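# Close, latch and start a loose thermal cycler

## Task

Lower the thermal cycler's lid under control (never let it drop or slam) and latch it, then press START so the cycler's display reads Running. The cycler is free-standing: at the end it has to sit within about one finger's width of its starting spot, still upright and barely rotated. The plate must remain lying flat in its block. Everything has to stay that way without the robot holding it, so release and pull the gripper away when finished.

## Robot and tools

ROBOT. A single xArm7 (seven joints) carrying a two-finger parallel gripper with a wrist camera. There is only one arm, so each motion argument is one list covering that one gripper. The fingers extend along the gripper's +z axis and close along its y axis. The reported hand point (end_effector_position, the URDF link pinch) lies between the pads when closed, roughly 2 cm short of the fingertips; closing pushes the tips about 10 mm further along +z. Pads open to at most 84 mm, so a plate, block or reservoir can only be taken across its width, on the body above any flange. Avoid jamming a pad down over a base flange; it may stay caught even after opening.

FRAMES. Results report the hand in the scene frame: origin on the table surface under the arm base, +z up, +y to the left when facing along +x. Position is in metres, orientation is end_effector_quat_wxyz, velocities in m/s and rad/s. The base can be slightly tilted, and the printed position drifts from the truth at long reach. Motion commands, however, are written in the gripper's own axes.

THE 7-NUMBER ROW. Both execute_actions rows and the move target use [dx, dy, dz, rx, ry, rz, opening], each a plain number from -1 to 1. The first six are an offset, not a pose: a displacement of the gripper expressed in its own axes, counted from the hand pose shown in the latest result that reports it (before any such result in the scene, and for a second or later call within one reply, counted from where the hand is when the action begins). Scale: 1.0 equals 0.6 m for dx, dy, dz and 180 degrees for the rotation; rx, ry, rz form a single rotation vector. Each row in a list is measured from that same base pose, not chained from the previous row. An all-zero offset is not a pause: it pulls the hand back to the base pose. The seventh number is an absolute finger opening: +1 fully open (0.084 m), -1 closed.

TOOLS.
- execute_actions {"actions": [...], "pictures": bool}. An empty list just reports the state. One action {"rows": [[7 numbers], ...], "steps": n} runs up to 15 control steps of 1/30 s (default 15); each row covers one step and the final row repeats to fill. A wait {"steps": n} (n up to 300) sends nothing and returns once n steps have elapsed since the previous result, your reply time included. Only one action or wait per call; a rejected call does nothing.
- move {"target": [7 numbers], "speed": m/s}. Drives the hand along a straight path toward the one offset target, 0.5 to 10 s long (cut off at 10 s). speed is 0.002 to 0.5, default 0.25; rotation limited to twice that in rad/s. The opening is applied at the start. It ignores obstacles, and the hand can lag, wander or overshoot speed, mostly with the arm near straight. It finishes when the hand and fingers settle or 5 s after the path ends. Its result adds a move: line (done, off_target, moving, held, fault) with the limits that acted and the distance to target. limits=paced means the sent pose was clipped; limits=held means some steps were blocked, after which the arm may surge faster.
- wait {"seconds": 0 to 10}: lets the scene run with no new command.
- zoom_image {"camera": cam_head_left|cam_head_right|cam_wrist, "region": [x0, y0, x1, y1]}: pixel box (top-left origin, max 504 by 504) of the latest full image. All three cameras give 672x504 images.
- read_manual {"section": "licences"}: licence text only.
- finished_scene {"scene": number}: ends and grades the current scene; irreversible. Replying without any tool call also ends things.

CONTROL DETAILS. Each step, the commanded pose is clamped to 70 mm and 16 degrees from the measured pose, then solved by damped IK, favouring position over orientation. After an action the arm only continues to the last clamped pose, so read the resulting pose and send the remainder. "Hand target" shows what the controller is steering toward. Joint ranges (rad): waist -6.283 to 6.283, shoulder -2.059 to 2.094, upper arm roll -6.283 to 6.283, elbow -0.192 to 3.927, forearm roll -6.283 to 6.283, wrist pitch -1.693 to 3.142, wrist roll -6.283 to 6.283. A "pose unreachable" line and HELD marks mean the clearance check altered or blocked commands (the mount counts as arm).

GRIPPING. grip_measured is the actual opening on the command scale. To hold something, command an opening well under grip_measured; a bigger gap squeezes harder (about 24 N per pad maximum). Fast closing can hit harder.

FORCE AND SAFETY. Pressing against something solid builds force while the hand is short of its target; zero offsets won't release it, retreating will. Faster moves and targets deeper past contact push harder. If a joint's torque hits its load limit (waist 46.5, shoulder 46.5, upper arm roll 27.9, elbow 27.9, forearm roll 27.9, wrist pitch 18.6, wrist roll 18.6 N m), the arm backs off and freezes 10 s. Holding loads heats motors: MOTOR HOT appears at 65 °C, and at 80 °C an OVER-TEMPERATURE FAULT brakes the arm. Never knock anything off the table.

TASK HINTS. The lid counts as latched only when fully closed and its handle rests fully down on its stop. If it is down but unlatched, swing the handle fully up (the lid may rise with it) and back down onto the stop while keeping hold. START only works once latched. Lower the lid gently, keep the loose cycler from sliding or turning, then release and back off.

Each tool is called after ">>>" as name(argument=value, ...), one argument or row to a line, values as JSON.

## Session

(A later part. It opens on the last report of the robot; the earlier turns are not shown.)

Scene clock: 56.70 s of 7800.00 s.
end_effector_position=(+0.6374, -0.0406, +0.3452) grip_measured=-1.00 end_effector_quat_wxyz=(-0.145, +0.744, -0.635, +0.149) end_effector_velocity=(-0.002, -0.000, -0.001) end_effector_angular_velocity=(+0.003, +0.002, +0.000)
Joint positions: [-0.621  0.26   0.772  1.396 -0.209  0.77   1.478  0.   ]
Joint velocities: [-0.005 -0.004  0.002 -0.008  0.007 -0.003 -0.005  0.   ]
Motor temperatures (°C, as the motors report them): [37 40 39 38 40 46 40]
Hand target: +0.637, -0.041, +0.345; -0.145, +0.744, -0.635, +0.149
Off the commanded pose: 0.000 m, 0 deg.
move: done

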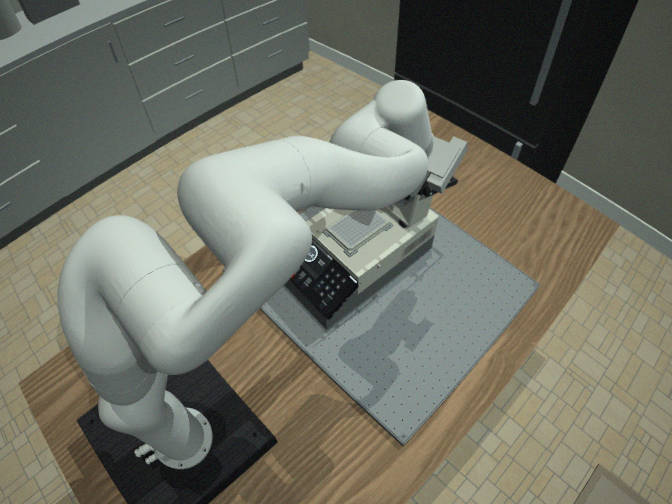

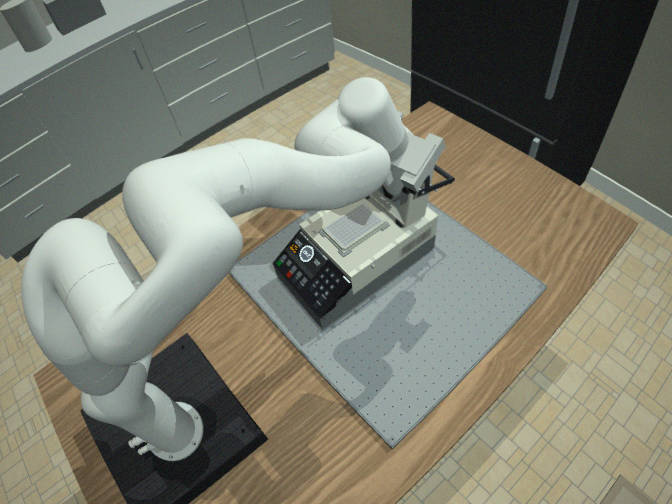

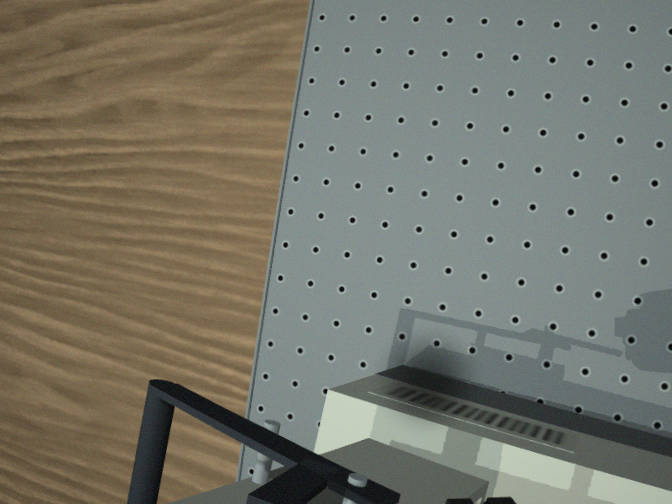

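>>> move(
  target=[0.008,0.012,0.07,0,0,0,-1],
  speed=0.02,
)

>>> zoom_image(
  camera="cam_head_right",
  region=[370,130,480,240],
)

Scene clock: 65.67 s of 7800.00 s.
end_effector_position=(+0.6492, -0.0472, +0.3042) grip_measured=-1.00 end_effector_quat_wxyz=(-0.146, +0.743, -0.636, +0.150) end_effector_velocity=(-0.002, +0.001, +0.001) end_effector_angular_velocity=(-0.006, +0.006, +0.003)
Joint positions: [-0.586  0.343  0.731  1.376 -0.287  0.684  1.518  0.   ]
Joint velocities: [ 0.001 -0.008  0.    -0.002  0.001  0.01  -0.001  0.   ]
Motor temperatures (°C, as the motors report them): [37 39 39 38 40 46 40]
Hand target: +0.649, -0.046, +0.304; -0.145, +0.744, -0.635, +0.149
Off the commanded pose: 0.002 m, 0 deg.
After step 90, 3.47 s passed at rest.
move: done

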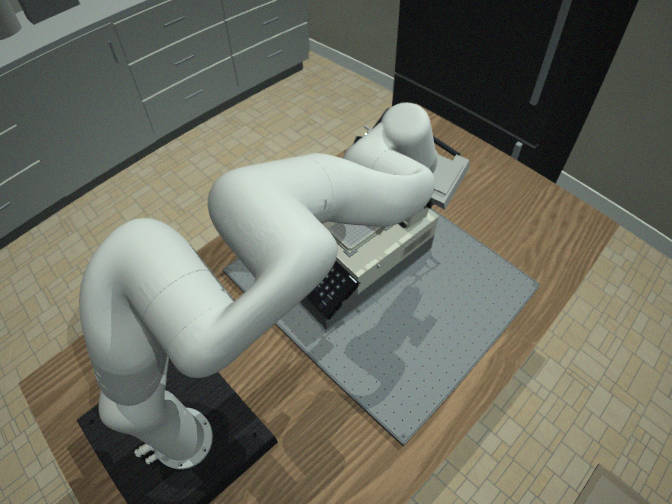

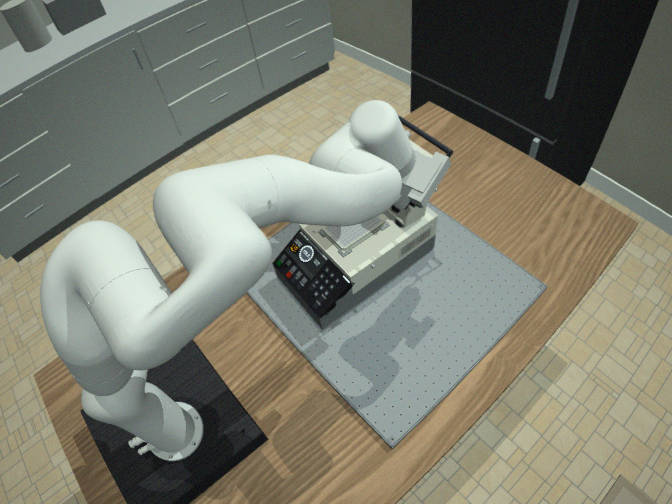

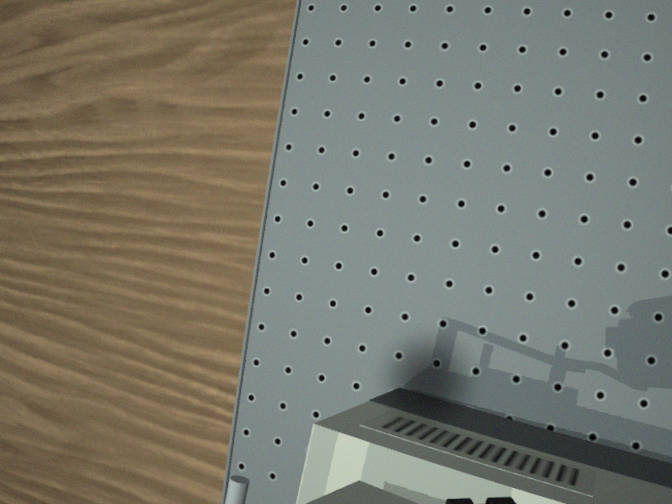

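Region (370, 130, 480, 240) of cam_head_right's 672x504 image, scaled by 4.582, with more detail than that image has.

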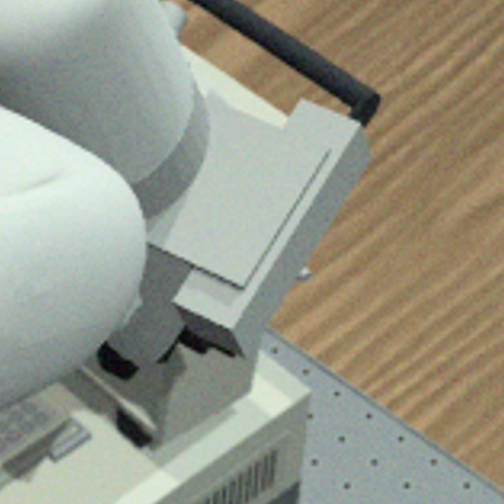

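>>> move(
  target=[0,-0.01,0.04,0,0,0,-1],
  speed=0.02,
)

>>> move(
  target=[0.06,0.1,-0.06,0,0,0,-1],
  speed=0.06,
)

>>> move(
  target=[0,0.05,-0.3,0,0,0,-0.2],
  speed=0.2,
)

Scene clock: 68.67 s of 7800.00 s.
end_effector_position=(+0.6642, -0.0458, +0.2847) grip_measured=-1.00 end_effector_quat_wxyz=(-0.146, +0.743, -0.636, +0.150) end_effector_velocity=(+0.001, +0.000, -0.001) end_effector_angular_velocity=(+0.001, +0.001, -0.000)
Joint positions: [-0.535  0.417  0.696  1.418 -0.35   0.665  1.558  0.   ]
Joint velocities: [ 0.003  0.005 -0.002  0.003 -0.003 -0.001  0.002  0.   ]
Motor temperatures (°C, as the motors report them): [37 39 39 38 40 46 40]
Hand target: +0.664, -0.046, +0.285; -0.146, +0.743, -0.636, +0.150
Off the commanded pose: 0.000 m, 0 deg.
move: done

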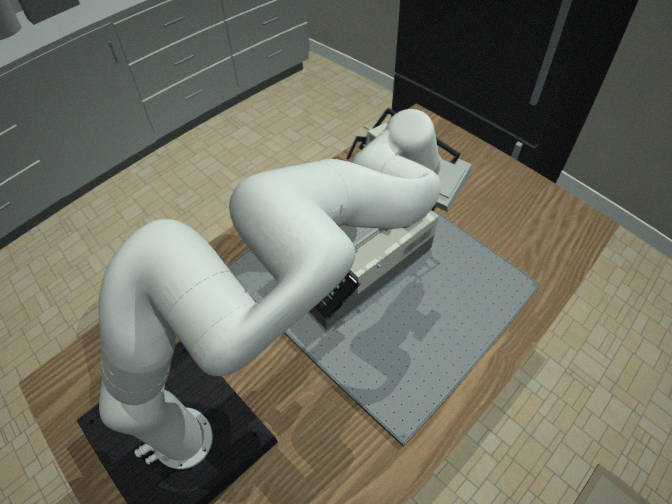

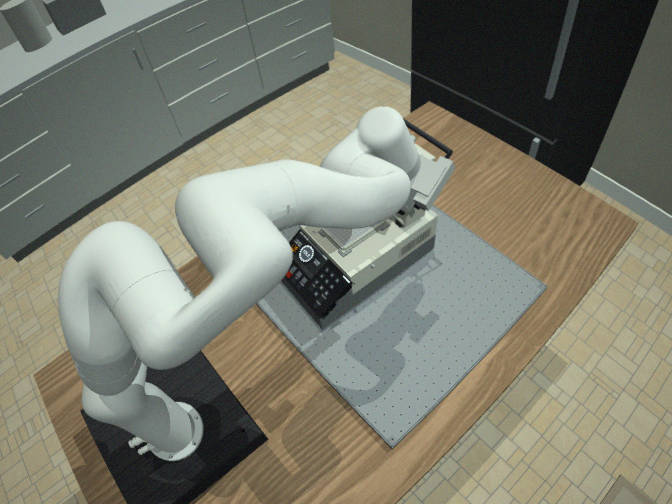

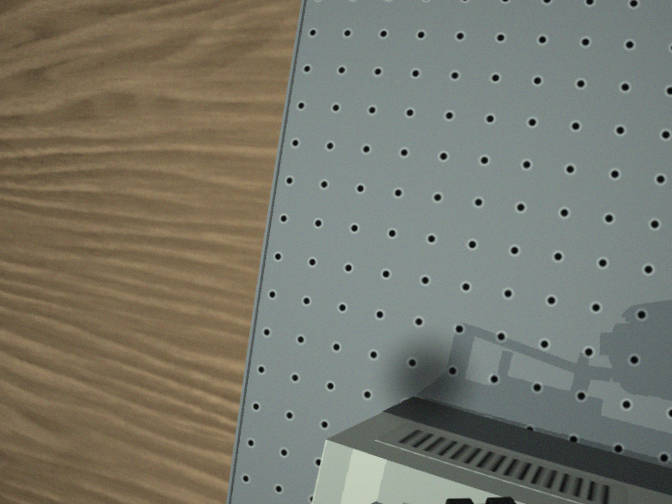

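Scene clock: 70.33 s of 7800.00 s.
end_effector_position=(+0.6010, -0.0909, +0.2948) grip_measured=-1.00 end_effector_quat_wxyz=(-0.145, +0.743, -0.636, +0.150) end_effector_velocity=(-0.002, -0.001, +0.000) end_effector_angular_velocity=(+0.001, -0.001, +0.003)
Joint positions: [-0.771  0.189  0.783  1.172 -0.086  0.599  1.304  0.   ]
Joint velocities: [-0.007 -0.006  0.004 -0.006  0.012 -0.002 -0.013  0.   ]
Motor temperatures (°C, as the motors report them): [37 39 39 38 40 46 40]
Hand target: +0.601, -0.091, +0.295; -0.145, +0.743, -0.636, +0.150
Off the commanded pose: 0.001 m, 0 deg.
move: done

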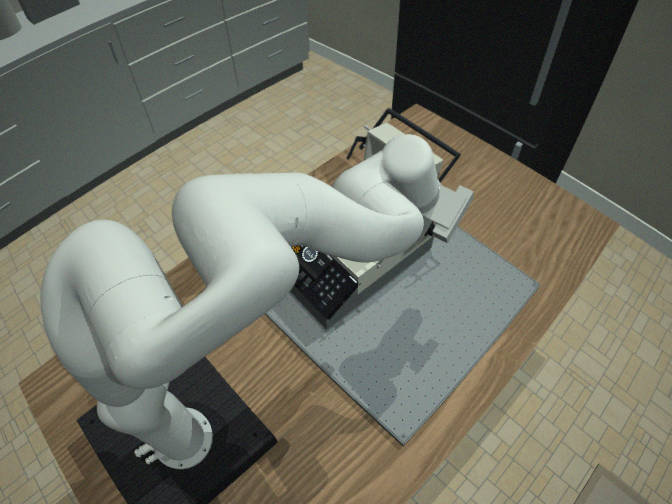

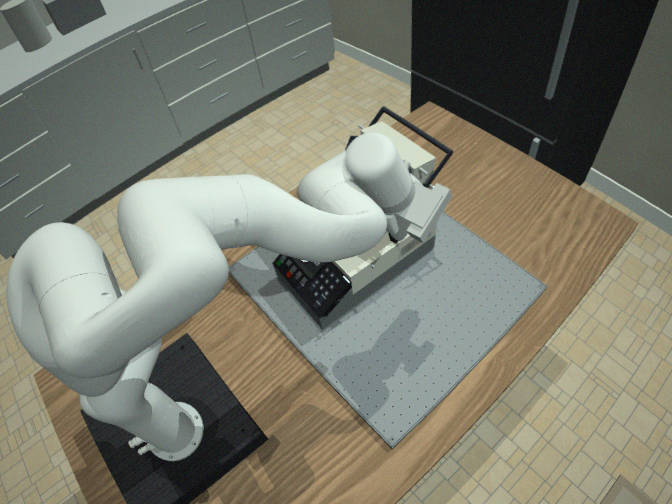

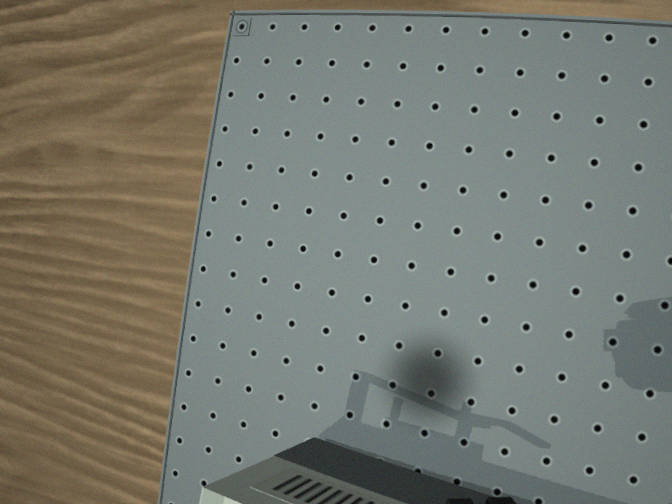

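Scene clock: 71.73 s of 7800.00 s.
end_effector_position=(+0.5013, -0.0992, +0.4465) grip_measured=-0.22 end_effector_quat_wxyz=(-0.145, +0.744, -0.635, +0.150) end_effector_velocity=(-0.001, -0.000, +0.005) end_effector_angular_velocity=(-0.003, -0.006, +0.000)
Joint positions: [-0.855 -0.332  0.636  1.184  0.407  1.059  0.934  0.035]
Joint velocities: [ 0.001 -0.008 -0.006  0.005  0.003  0.007 -0.003  0.   ]
Motor temperatures (°C, as the motors report them): [37 39 39 38 40 46 40]
Hand target: +0.501, -0.099, +0.447; -0.145, +0.744, -0.635, +0.151
Off the commanded pose: 0.001 m, 0 deg.
move: done

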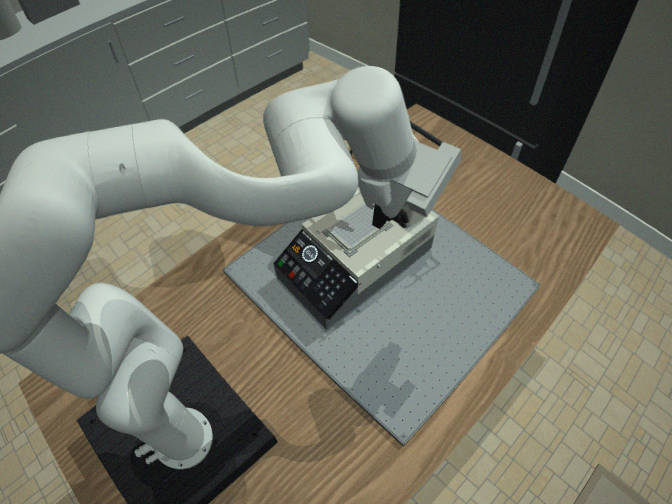

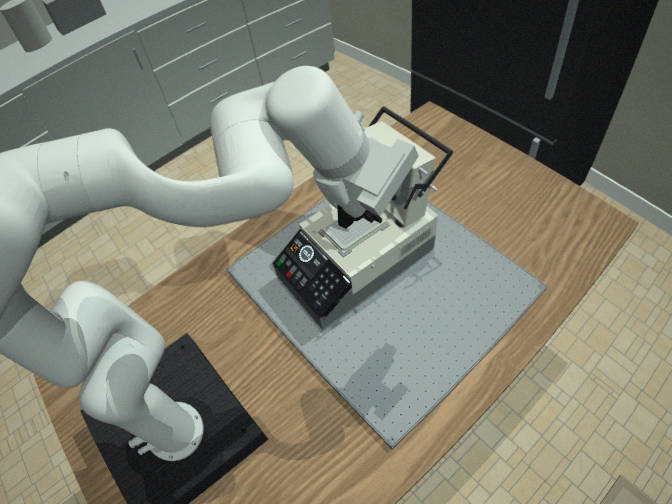

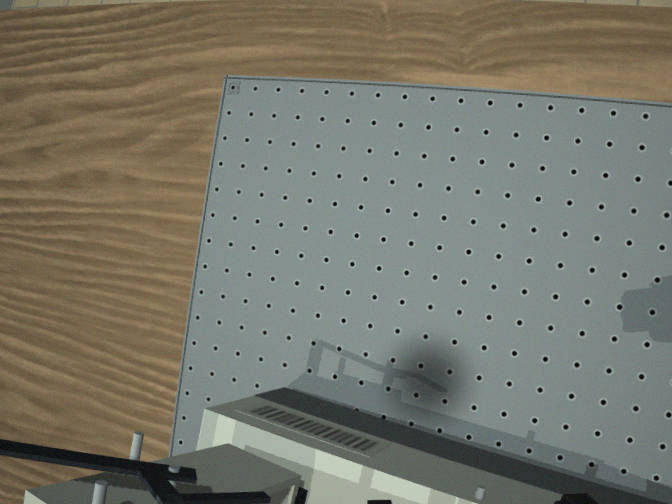

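>>> move(
  target=[-0.263,-0.367,0.182,0.04,0,0,0.7],
  speed=0.15,
)

Scene clock: 77.00 s of 7800.00 s.
end_effector_position=(+0.7205, +0.0917, +0.4293) grip_measured=+0.70 end_effector_quat_wxyz=(-0.192, +0.733, -0.625, +0.188) end_effector_velocity=(+0.001, +0.002, -0.001) end_effector_angular_velocity=(-0.002, +0.006, +0.002)
Joint positions: [-0.286  0.569  0.877  1.925 -0.627  1.003  1.848  0.073]
Joint velocities: [ 0.014  0.01  -0.003  0.017 -0.006  0.013 -0.     0.   ]
Motor temperatures (°C, as the motors report them): [37 39 39 39 40 46 40]
Hand target: +0.721, +0.092, +0.429; -0.192, +0.733, -0.625, +0.188
Off the commanded pose: 0.002 m, 0 deg.
move: done

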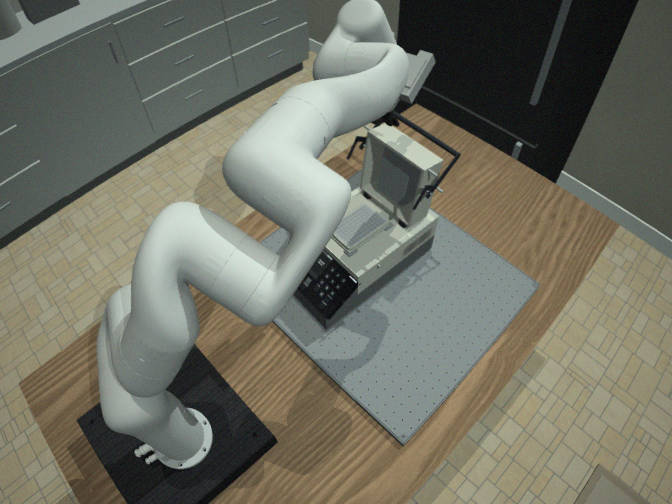

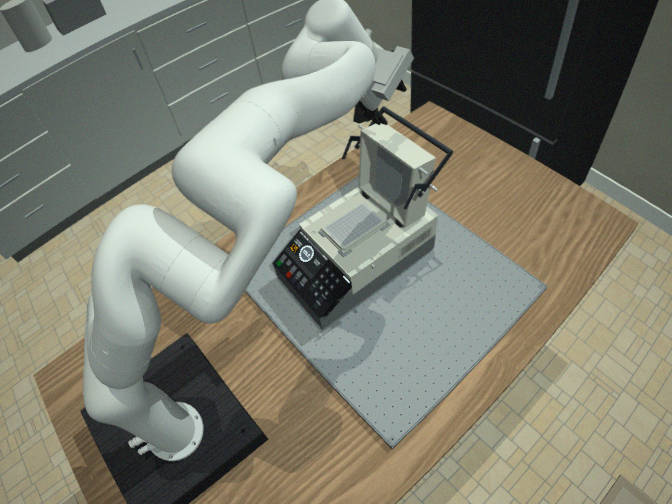

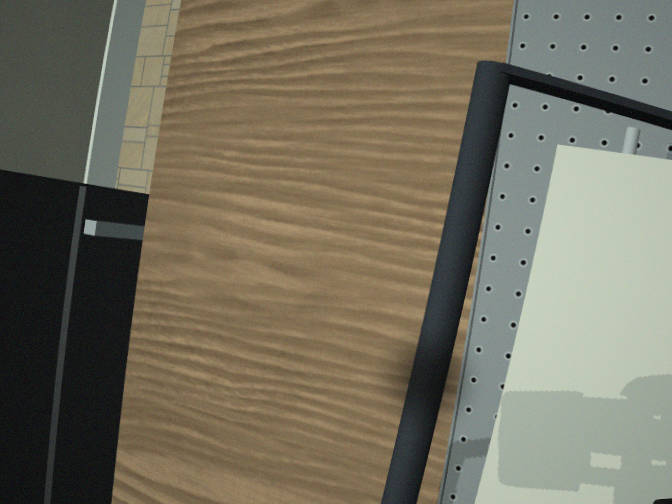

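>>> move(
  target=[0,-0.02,0.03,0,0.04,0.07,-0.2],
  speed=0.08,
)

>>> move(
  target=[0,0,0.07,0,0,0,-0.2],
  speed=0.03,
)

>>> zoom_image(
  camera="cam_head_left",
  region=[350,50,470,170],
)

Scene clock: 81.70 s of 7800.00 s.
end_effector_position=(+0.7398, +0.0941, +0.4198) grip_measured=-0.22 end_effector_quat_wxyz=(+0.172, -0.647, +0.712, -0.211) end_effector_velocity=(+0.001, -0.001, +0.001) end_effector_angular_velocity=(-0.000, -0.002, -0.010)
Joint positions: [-0.103  0.64   0.744  2.072 -0.75   1.088  2.138  0.035]
Joint velocities: [ 0.006  0.003 -0.004  0.01  -0.004  0.006  0.007 -0.   ]
Motor temperatures (°C, as the motors report them): [37 39 39 39 40 46 40]
Hand target: +0.740, +0.094, +0.420; +0.172, -0.647, +0.712, -0.211
Off the commanded pose: 0.000 m, 0 deg.
move: done

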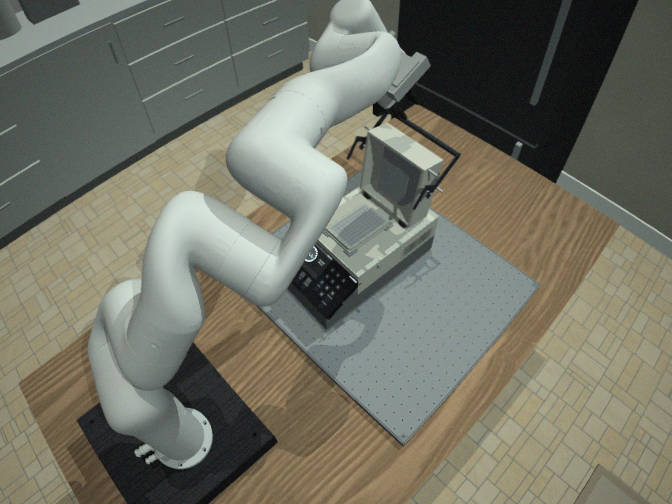

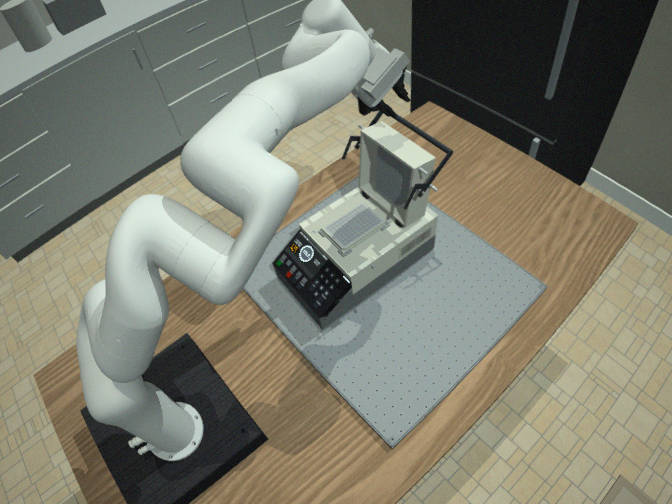

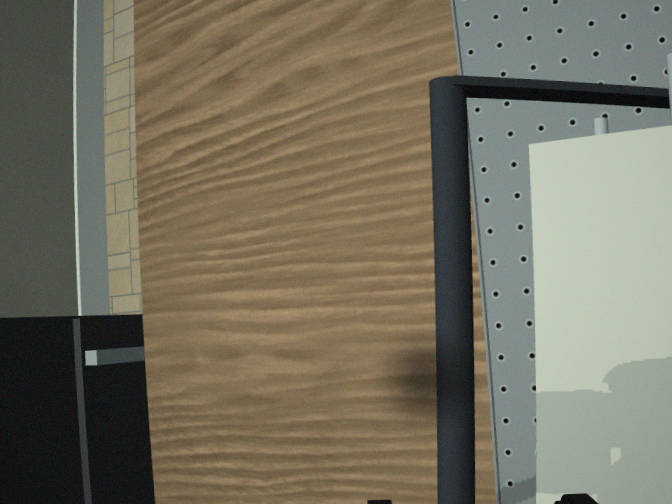

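Scene clock: 83.40 s of 7800.00 s.
end_effector_position=(+0.7615, +0.0906, +0.3843) grip_measured=-0.22 end_effector_quat_wxyz=(+0.172, -0.647, +0.712, -0.211) end_effector_velocity=(+0.001, +0.000, +0.001) end_effector_angular_velocity=(-0.001, -0.005, +0.002)
Joint positions: [-0.074  0.727  0.714  2.116 -0.786  1.045  2.141  0.035]
Joint velocities: [ 0.002  0.001  0.     0.004 -0.003 -0.003 -0.     0.   ]
Motor temperatures (°C, as the motors report them): [37 40 39 39 40 46 40]
Hand target: +0.762, +0.091, +0.384; +0.172, -0.647, +0.712, -0.211
Off the commanded pose: 0.000 m, 0 deg.
move: done

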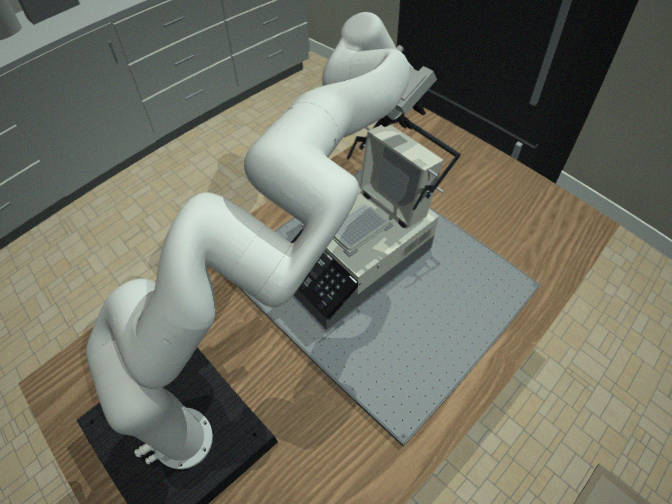

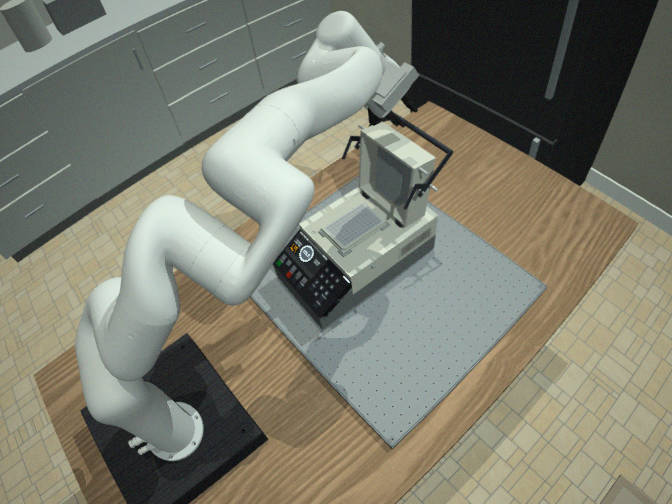

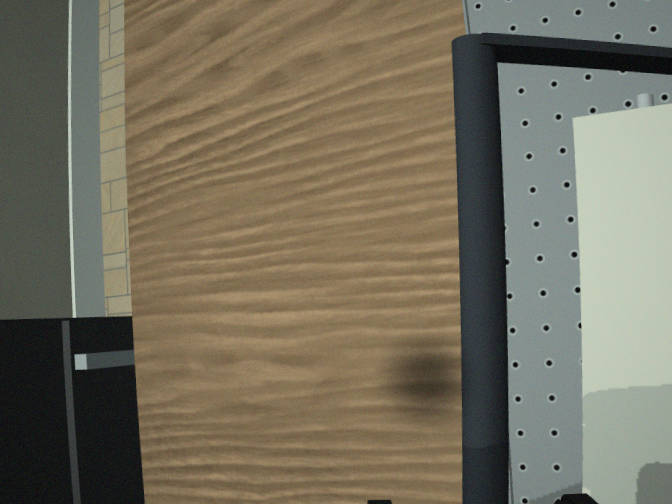

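Region (350, 50, 470, 170) of cam_head_left's 672x504 image, scaled by 4.200, with more detail than that image has.

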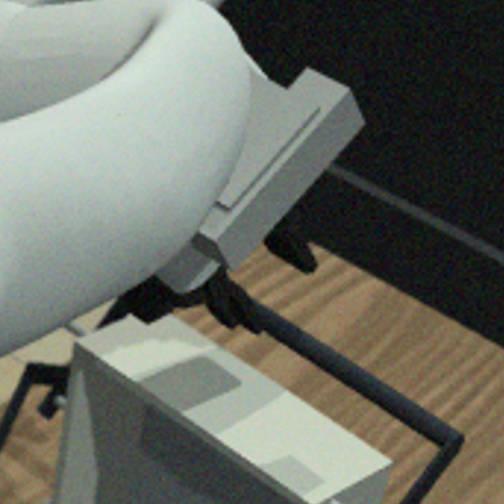

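>>> move(
  target=[0,0,0.027,0,0,0,-0.5],
  speed=0.02,
)

>>> move(
  target=[0,0,0,0,0,0,-1],
)

Scene clock: 85.77 s of 7800.00 s.
end_effector_position=(+0.7698, +0.0892, +0.3706) grip_measured=-0.52 end_effector_quat_wxyz=(+0.172, -0.647, +0.712, -0.211) end_effector_velocity=(+0.001, -0.000, +0.002) end_effector_angular_velocity=(-0.001, -0.005, +0.000)
Joint positions: [-0.061  0.764  0.703  2.141 -0.799  1.031  2.139  0.021]
Joint velocities: [ 0.002  0.001 -0.001  0.004 -0.002 -0.001 -0.    -0.   ]
Motor temperatures (°C, as the motors report them): [37 40 39 39 40 46 40]
Hand target: +0.770, +0.089, +0.370; +0.172, -0.647, +0.712, -0.211
Off the commanded pose: 0.000 m, 0 deg.
move: done

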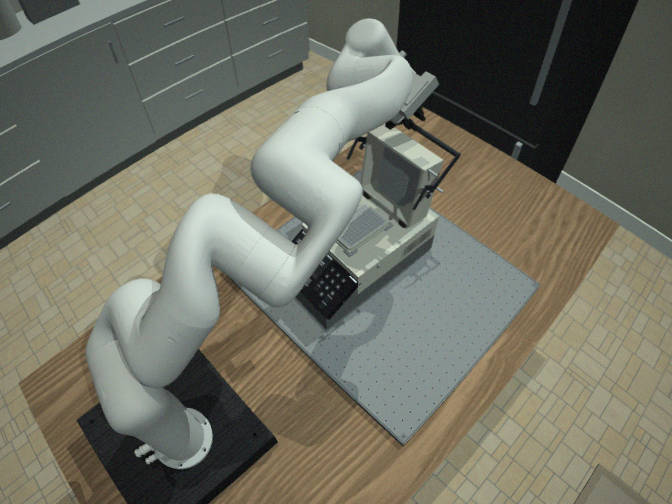

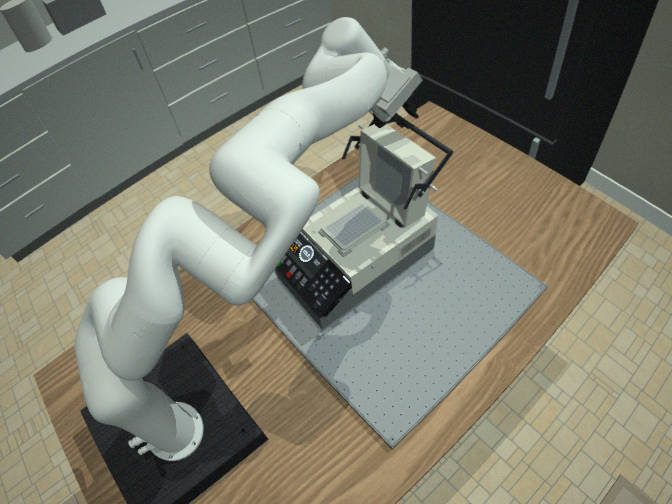

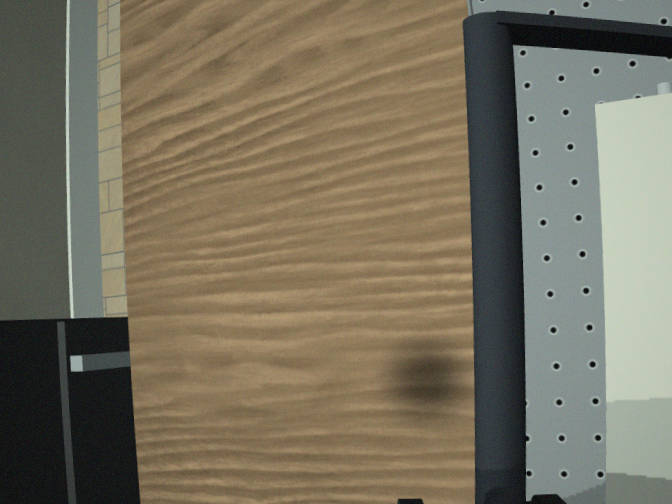

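Scene clock: 86.27 s of 7800.00 s.
end_effector_position=(+0.7698, +0.0892, +0.3706) grip_measured=-1.00 end_effector_quat_wxyz=(+0.172, -0.647, +0.712, -0.211) end_effector_velocity=(+0.000, +0.000, -0.000) end_effector_angular_velocity=(+0.000, -0.000, +0.000)
Joint positions: [-0.061  0.764  0.703  2.141 -0.799  1.031  2.139  0.   ]
Joint velocities: [ 0.     0.    -0.    -0.001  0.    -0.001  0.     0.   ]
Motor temperatures (°C, as the motors report them): [37 40 39 39 40 46 40]
Hand target: +0.770, +0.089, +0.371; +0.172, -0.647, +0.712, -0.211
Off the commanded pose: 0.000 m, 0 deg.
move: done

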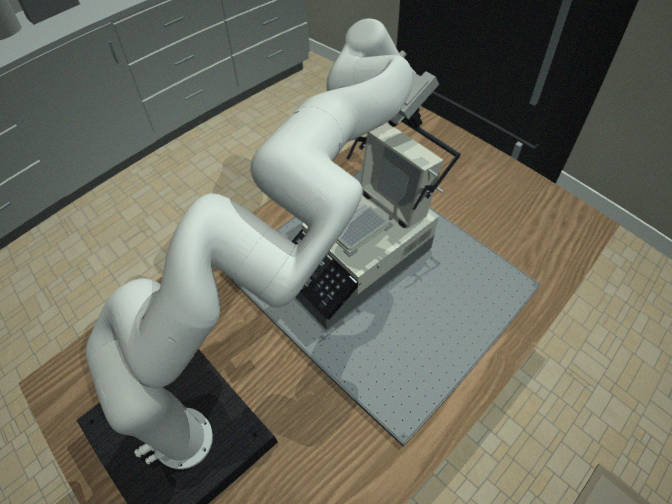

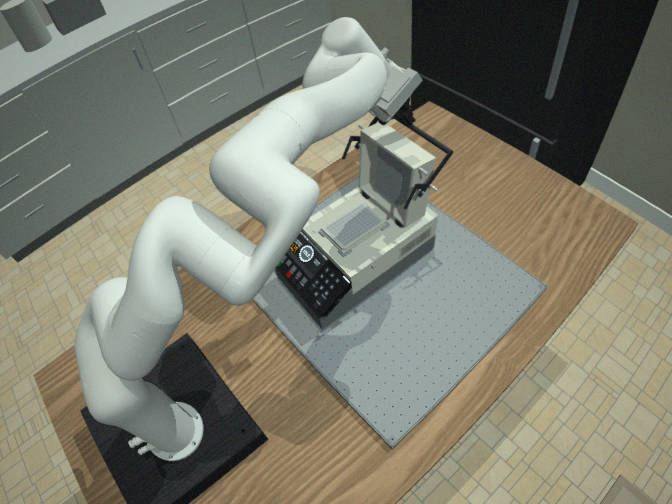

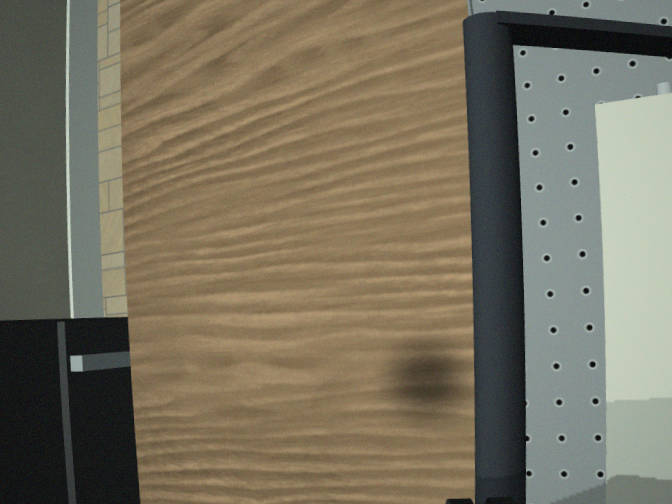

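>>> move(
  target=[0,0.009,-0.005,0,0,0,-0.45],
  speed=0.02,
)

>>> move(
  target=[0,0,0.04,0,0,0,-0.45],
  speed=0.02,
)

>>> move(
  target=[0,0,0,0,0,0,-1],
)

Scene clock: 88.33 s of 7800.00 s.
end_effector_position=(+0.7638, +0.0899, +0.3704) grip_measured=-0.47 end_effector_quat_wxyz=(+0.172, -0.647, +0.712, -0.211) end_effector_velocity=(-0.001, +0.000, -0.001) end_effector_angular_velocity=(-0.001, -0.000, +0.000)
Joint positions: [-0.082  0.735  0.709  2.089 -0.795  1.013  2.154  0.024]
Joint velocities: [-0.005 -0.006  0.001 -0.013 -0.    -0.006  0.004 -0.   ]
Motor temperatures (°C, as the motors report them): [37 40 39 38 40 46 40]
Hand target: +0.764, +0.090, +0.370; +0.172, -0.647, +0.712, -0.211
Off the commanded pose: 0.000 m, 0 deg.
move: done

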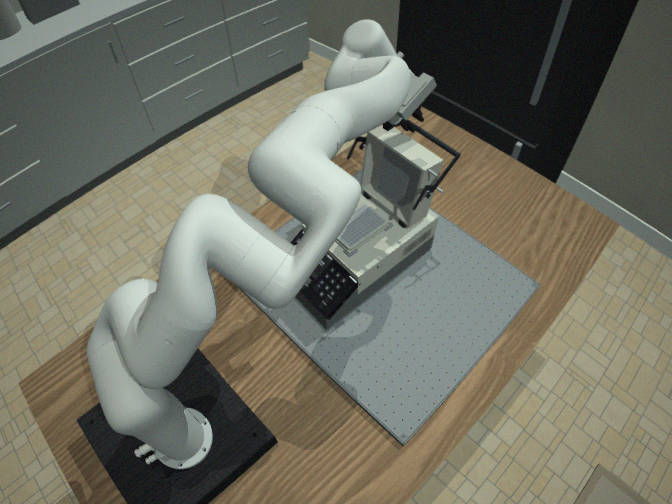

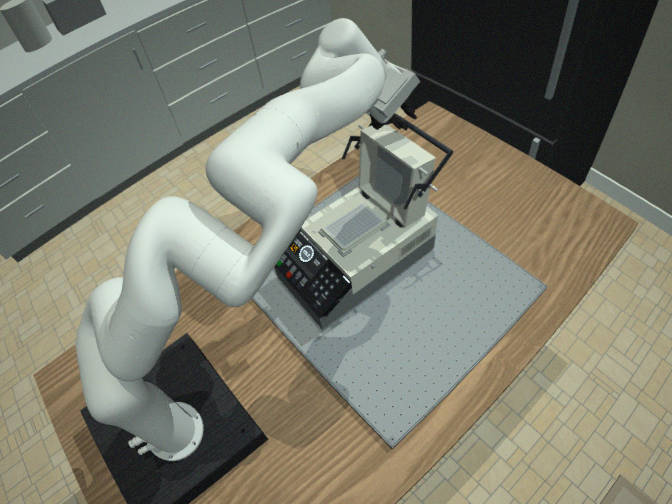

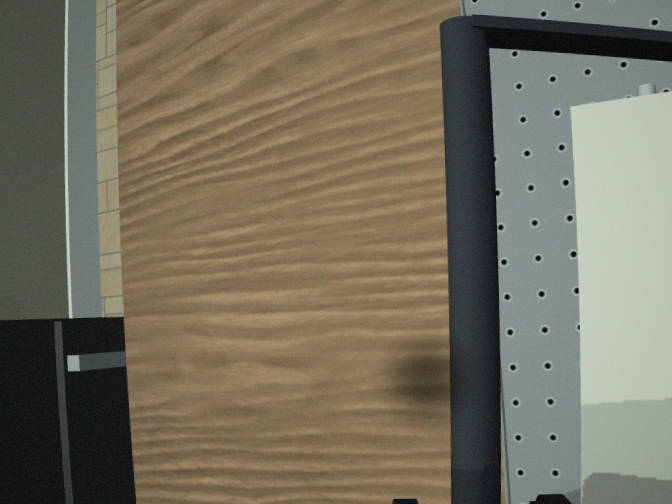

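Scene clock: 89.80 s of 7800.00 s.
end_effector_position=(+0.7761, +0.0878, +0.3501) grip_measured=-0.47 end_effector_quat_wxyz=(+0.172, -0.647, +0.712, -0.211) end_effector_velocity=(+0.001, +0.001, +0.004) end_effector_angular_velocity=(+0.002, -0.008, +0.001)
Joint positions: [-0.061  0.792  0.691  2.131 -0.814  0.995  2.151  0.024]
Joint velocities: [ 0.003 -0.001  0.001  0.006 -0.001 -0.002 -0.001  0.   ]
Motor temperatures (°C, as the motors report them): [37 40 39 38 40 46 40]
Hand target: +0.776, +0.088, +0.350; +0.172, -0.647, +0.712, -0.211
Off the commanded pose: 0.000 m, 0 deg.
move: done

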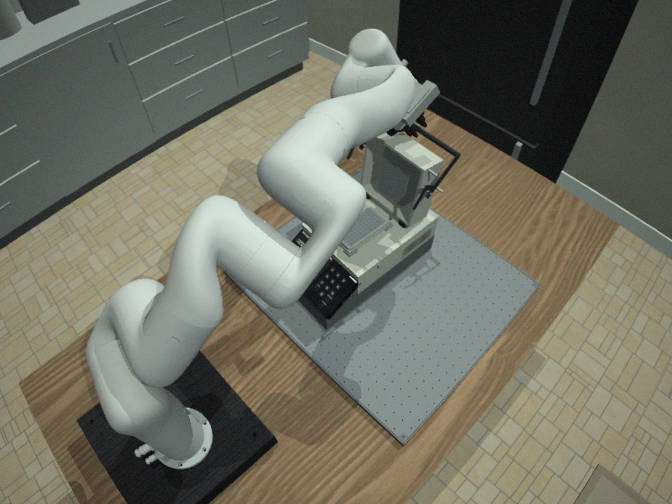

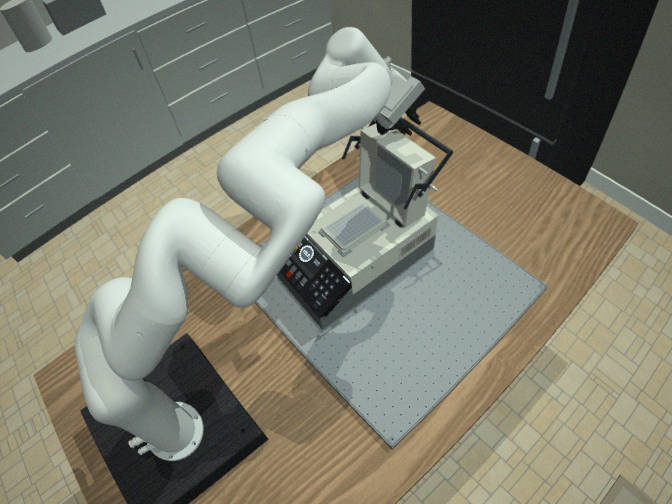

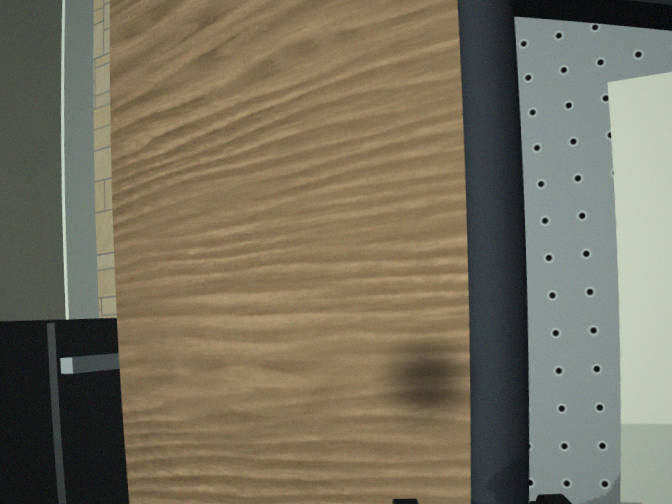

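Scene clock: 90.30 s of 7800.00 s.
end_effector_position=(+0.7756, +0.0880, +0.3481) grip_measured=-0.74 end_effector_quat_wxyz=(+0.170, -0.647, +0.713, -0.210) end_effector_velocity=(+0.000, +0.000, +0.002) end_effector_angular_velocity=(+0.002, -0.004, -0.000)
Joint positions: [-0.061  0.793  0.69   2.129 -0.813  0.996  2.151  0.012]
Joint velocities: [-0.    -0.002  0.001  0.001  0.001 -0.001  0.001  0.   ]
Motor temperatures (°C, as the motors report them): [37 40 39 39 40 46 40]
Hand target: +0.776, +0.088, +0.350; +0.172, -0.647, +0.712, -0.211
Off the commanded pose: 0.002 m, 0 deg.
move: done

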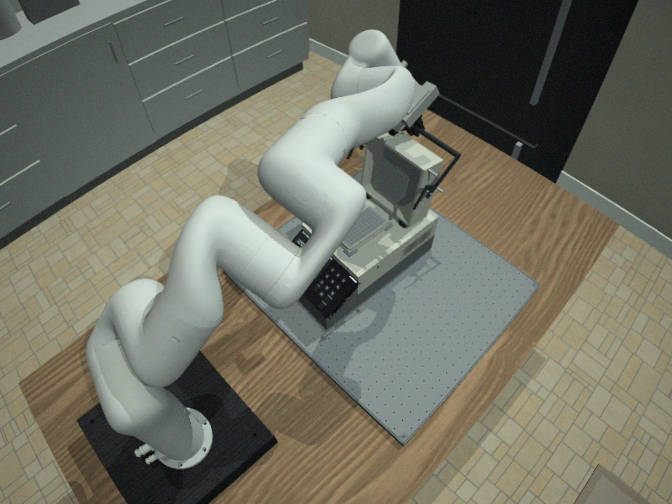

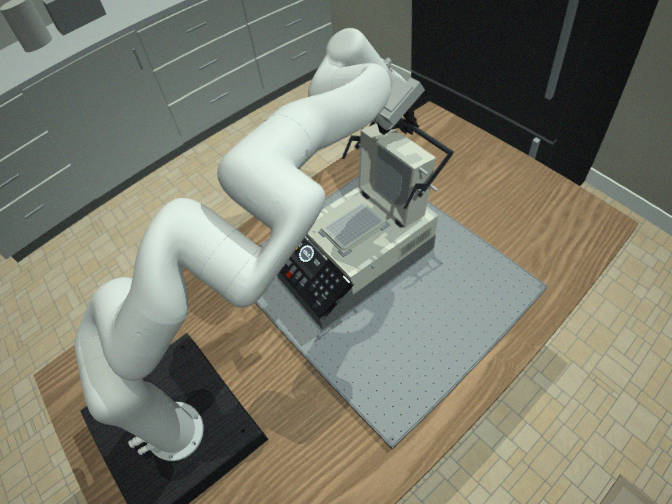

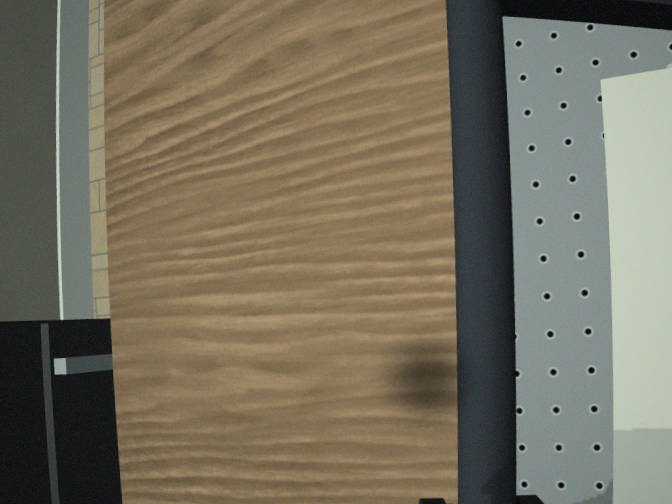

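>>> move(
  target=[0,0.078,-0.107,0,0,0,-1],
  speed=0.03,
)

Scene clock: 95.40 s of 7800.00 s.
end_effector_position=(+0.7031, +0.0961, +0.3785) grip_measured=-0.74 end_effector_quat_wxyz=(+0.170, -0.647, +0.713, -0.211) end_effector_velocity=(-0.001, +0.001, +0.001) end_effector_angular_velocity=(+0.001, -0.001, +0.002)
Joint positions: [-0.244  0.489  0.775  1.72  -0.725  0.906  2.231  0.012]
Joint velocities: [-0.003 -0.006  0.002 -0.007  0.003 -0.004  0.     0.   ]
Motor temperatures (°C, as the motors report them): [37 40 39 39 40 46 40]
Hand target: +0.703, +0.097, +0.379; +0.170, -0.647, +0.713, -0.210
Off the commanded pose: 0.001 m, 0 deg.
move: done

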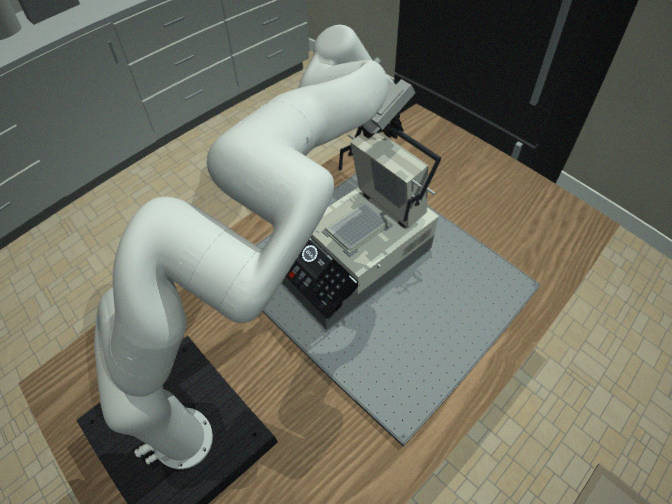

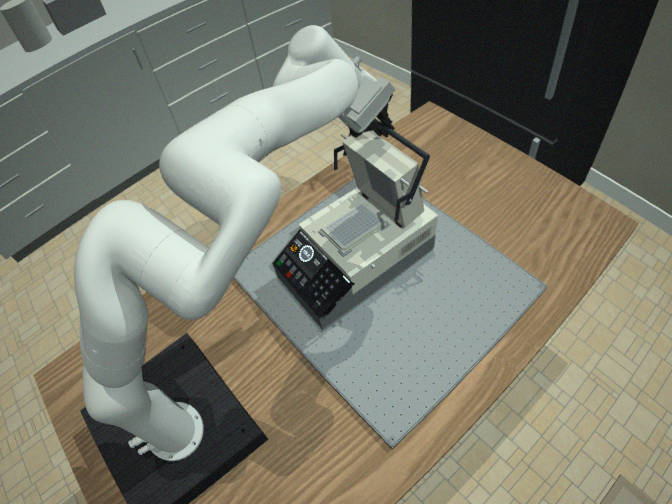

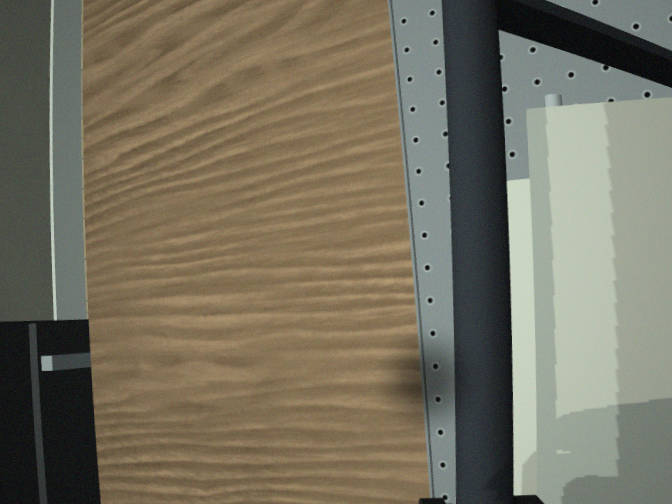

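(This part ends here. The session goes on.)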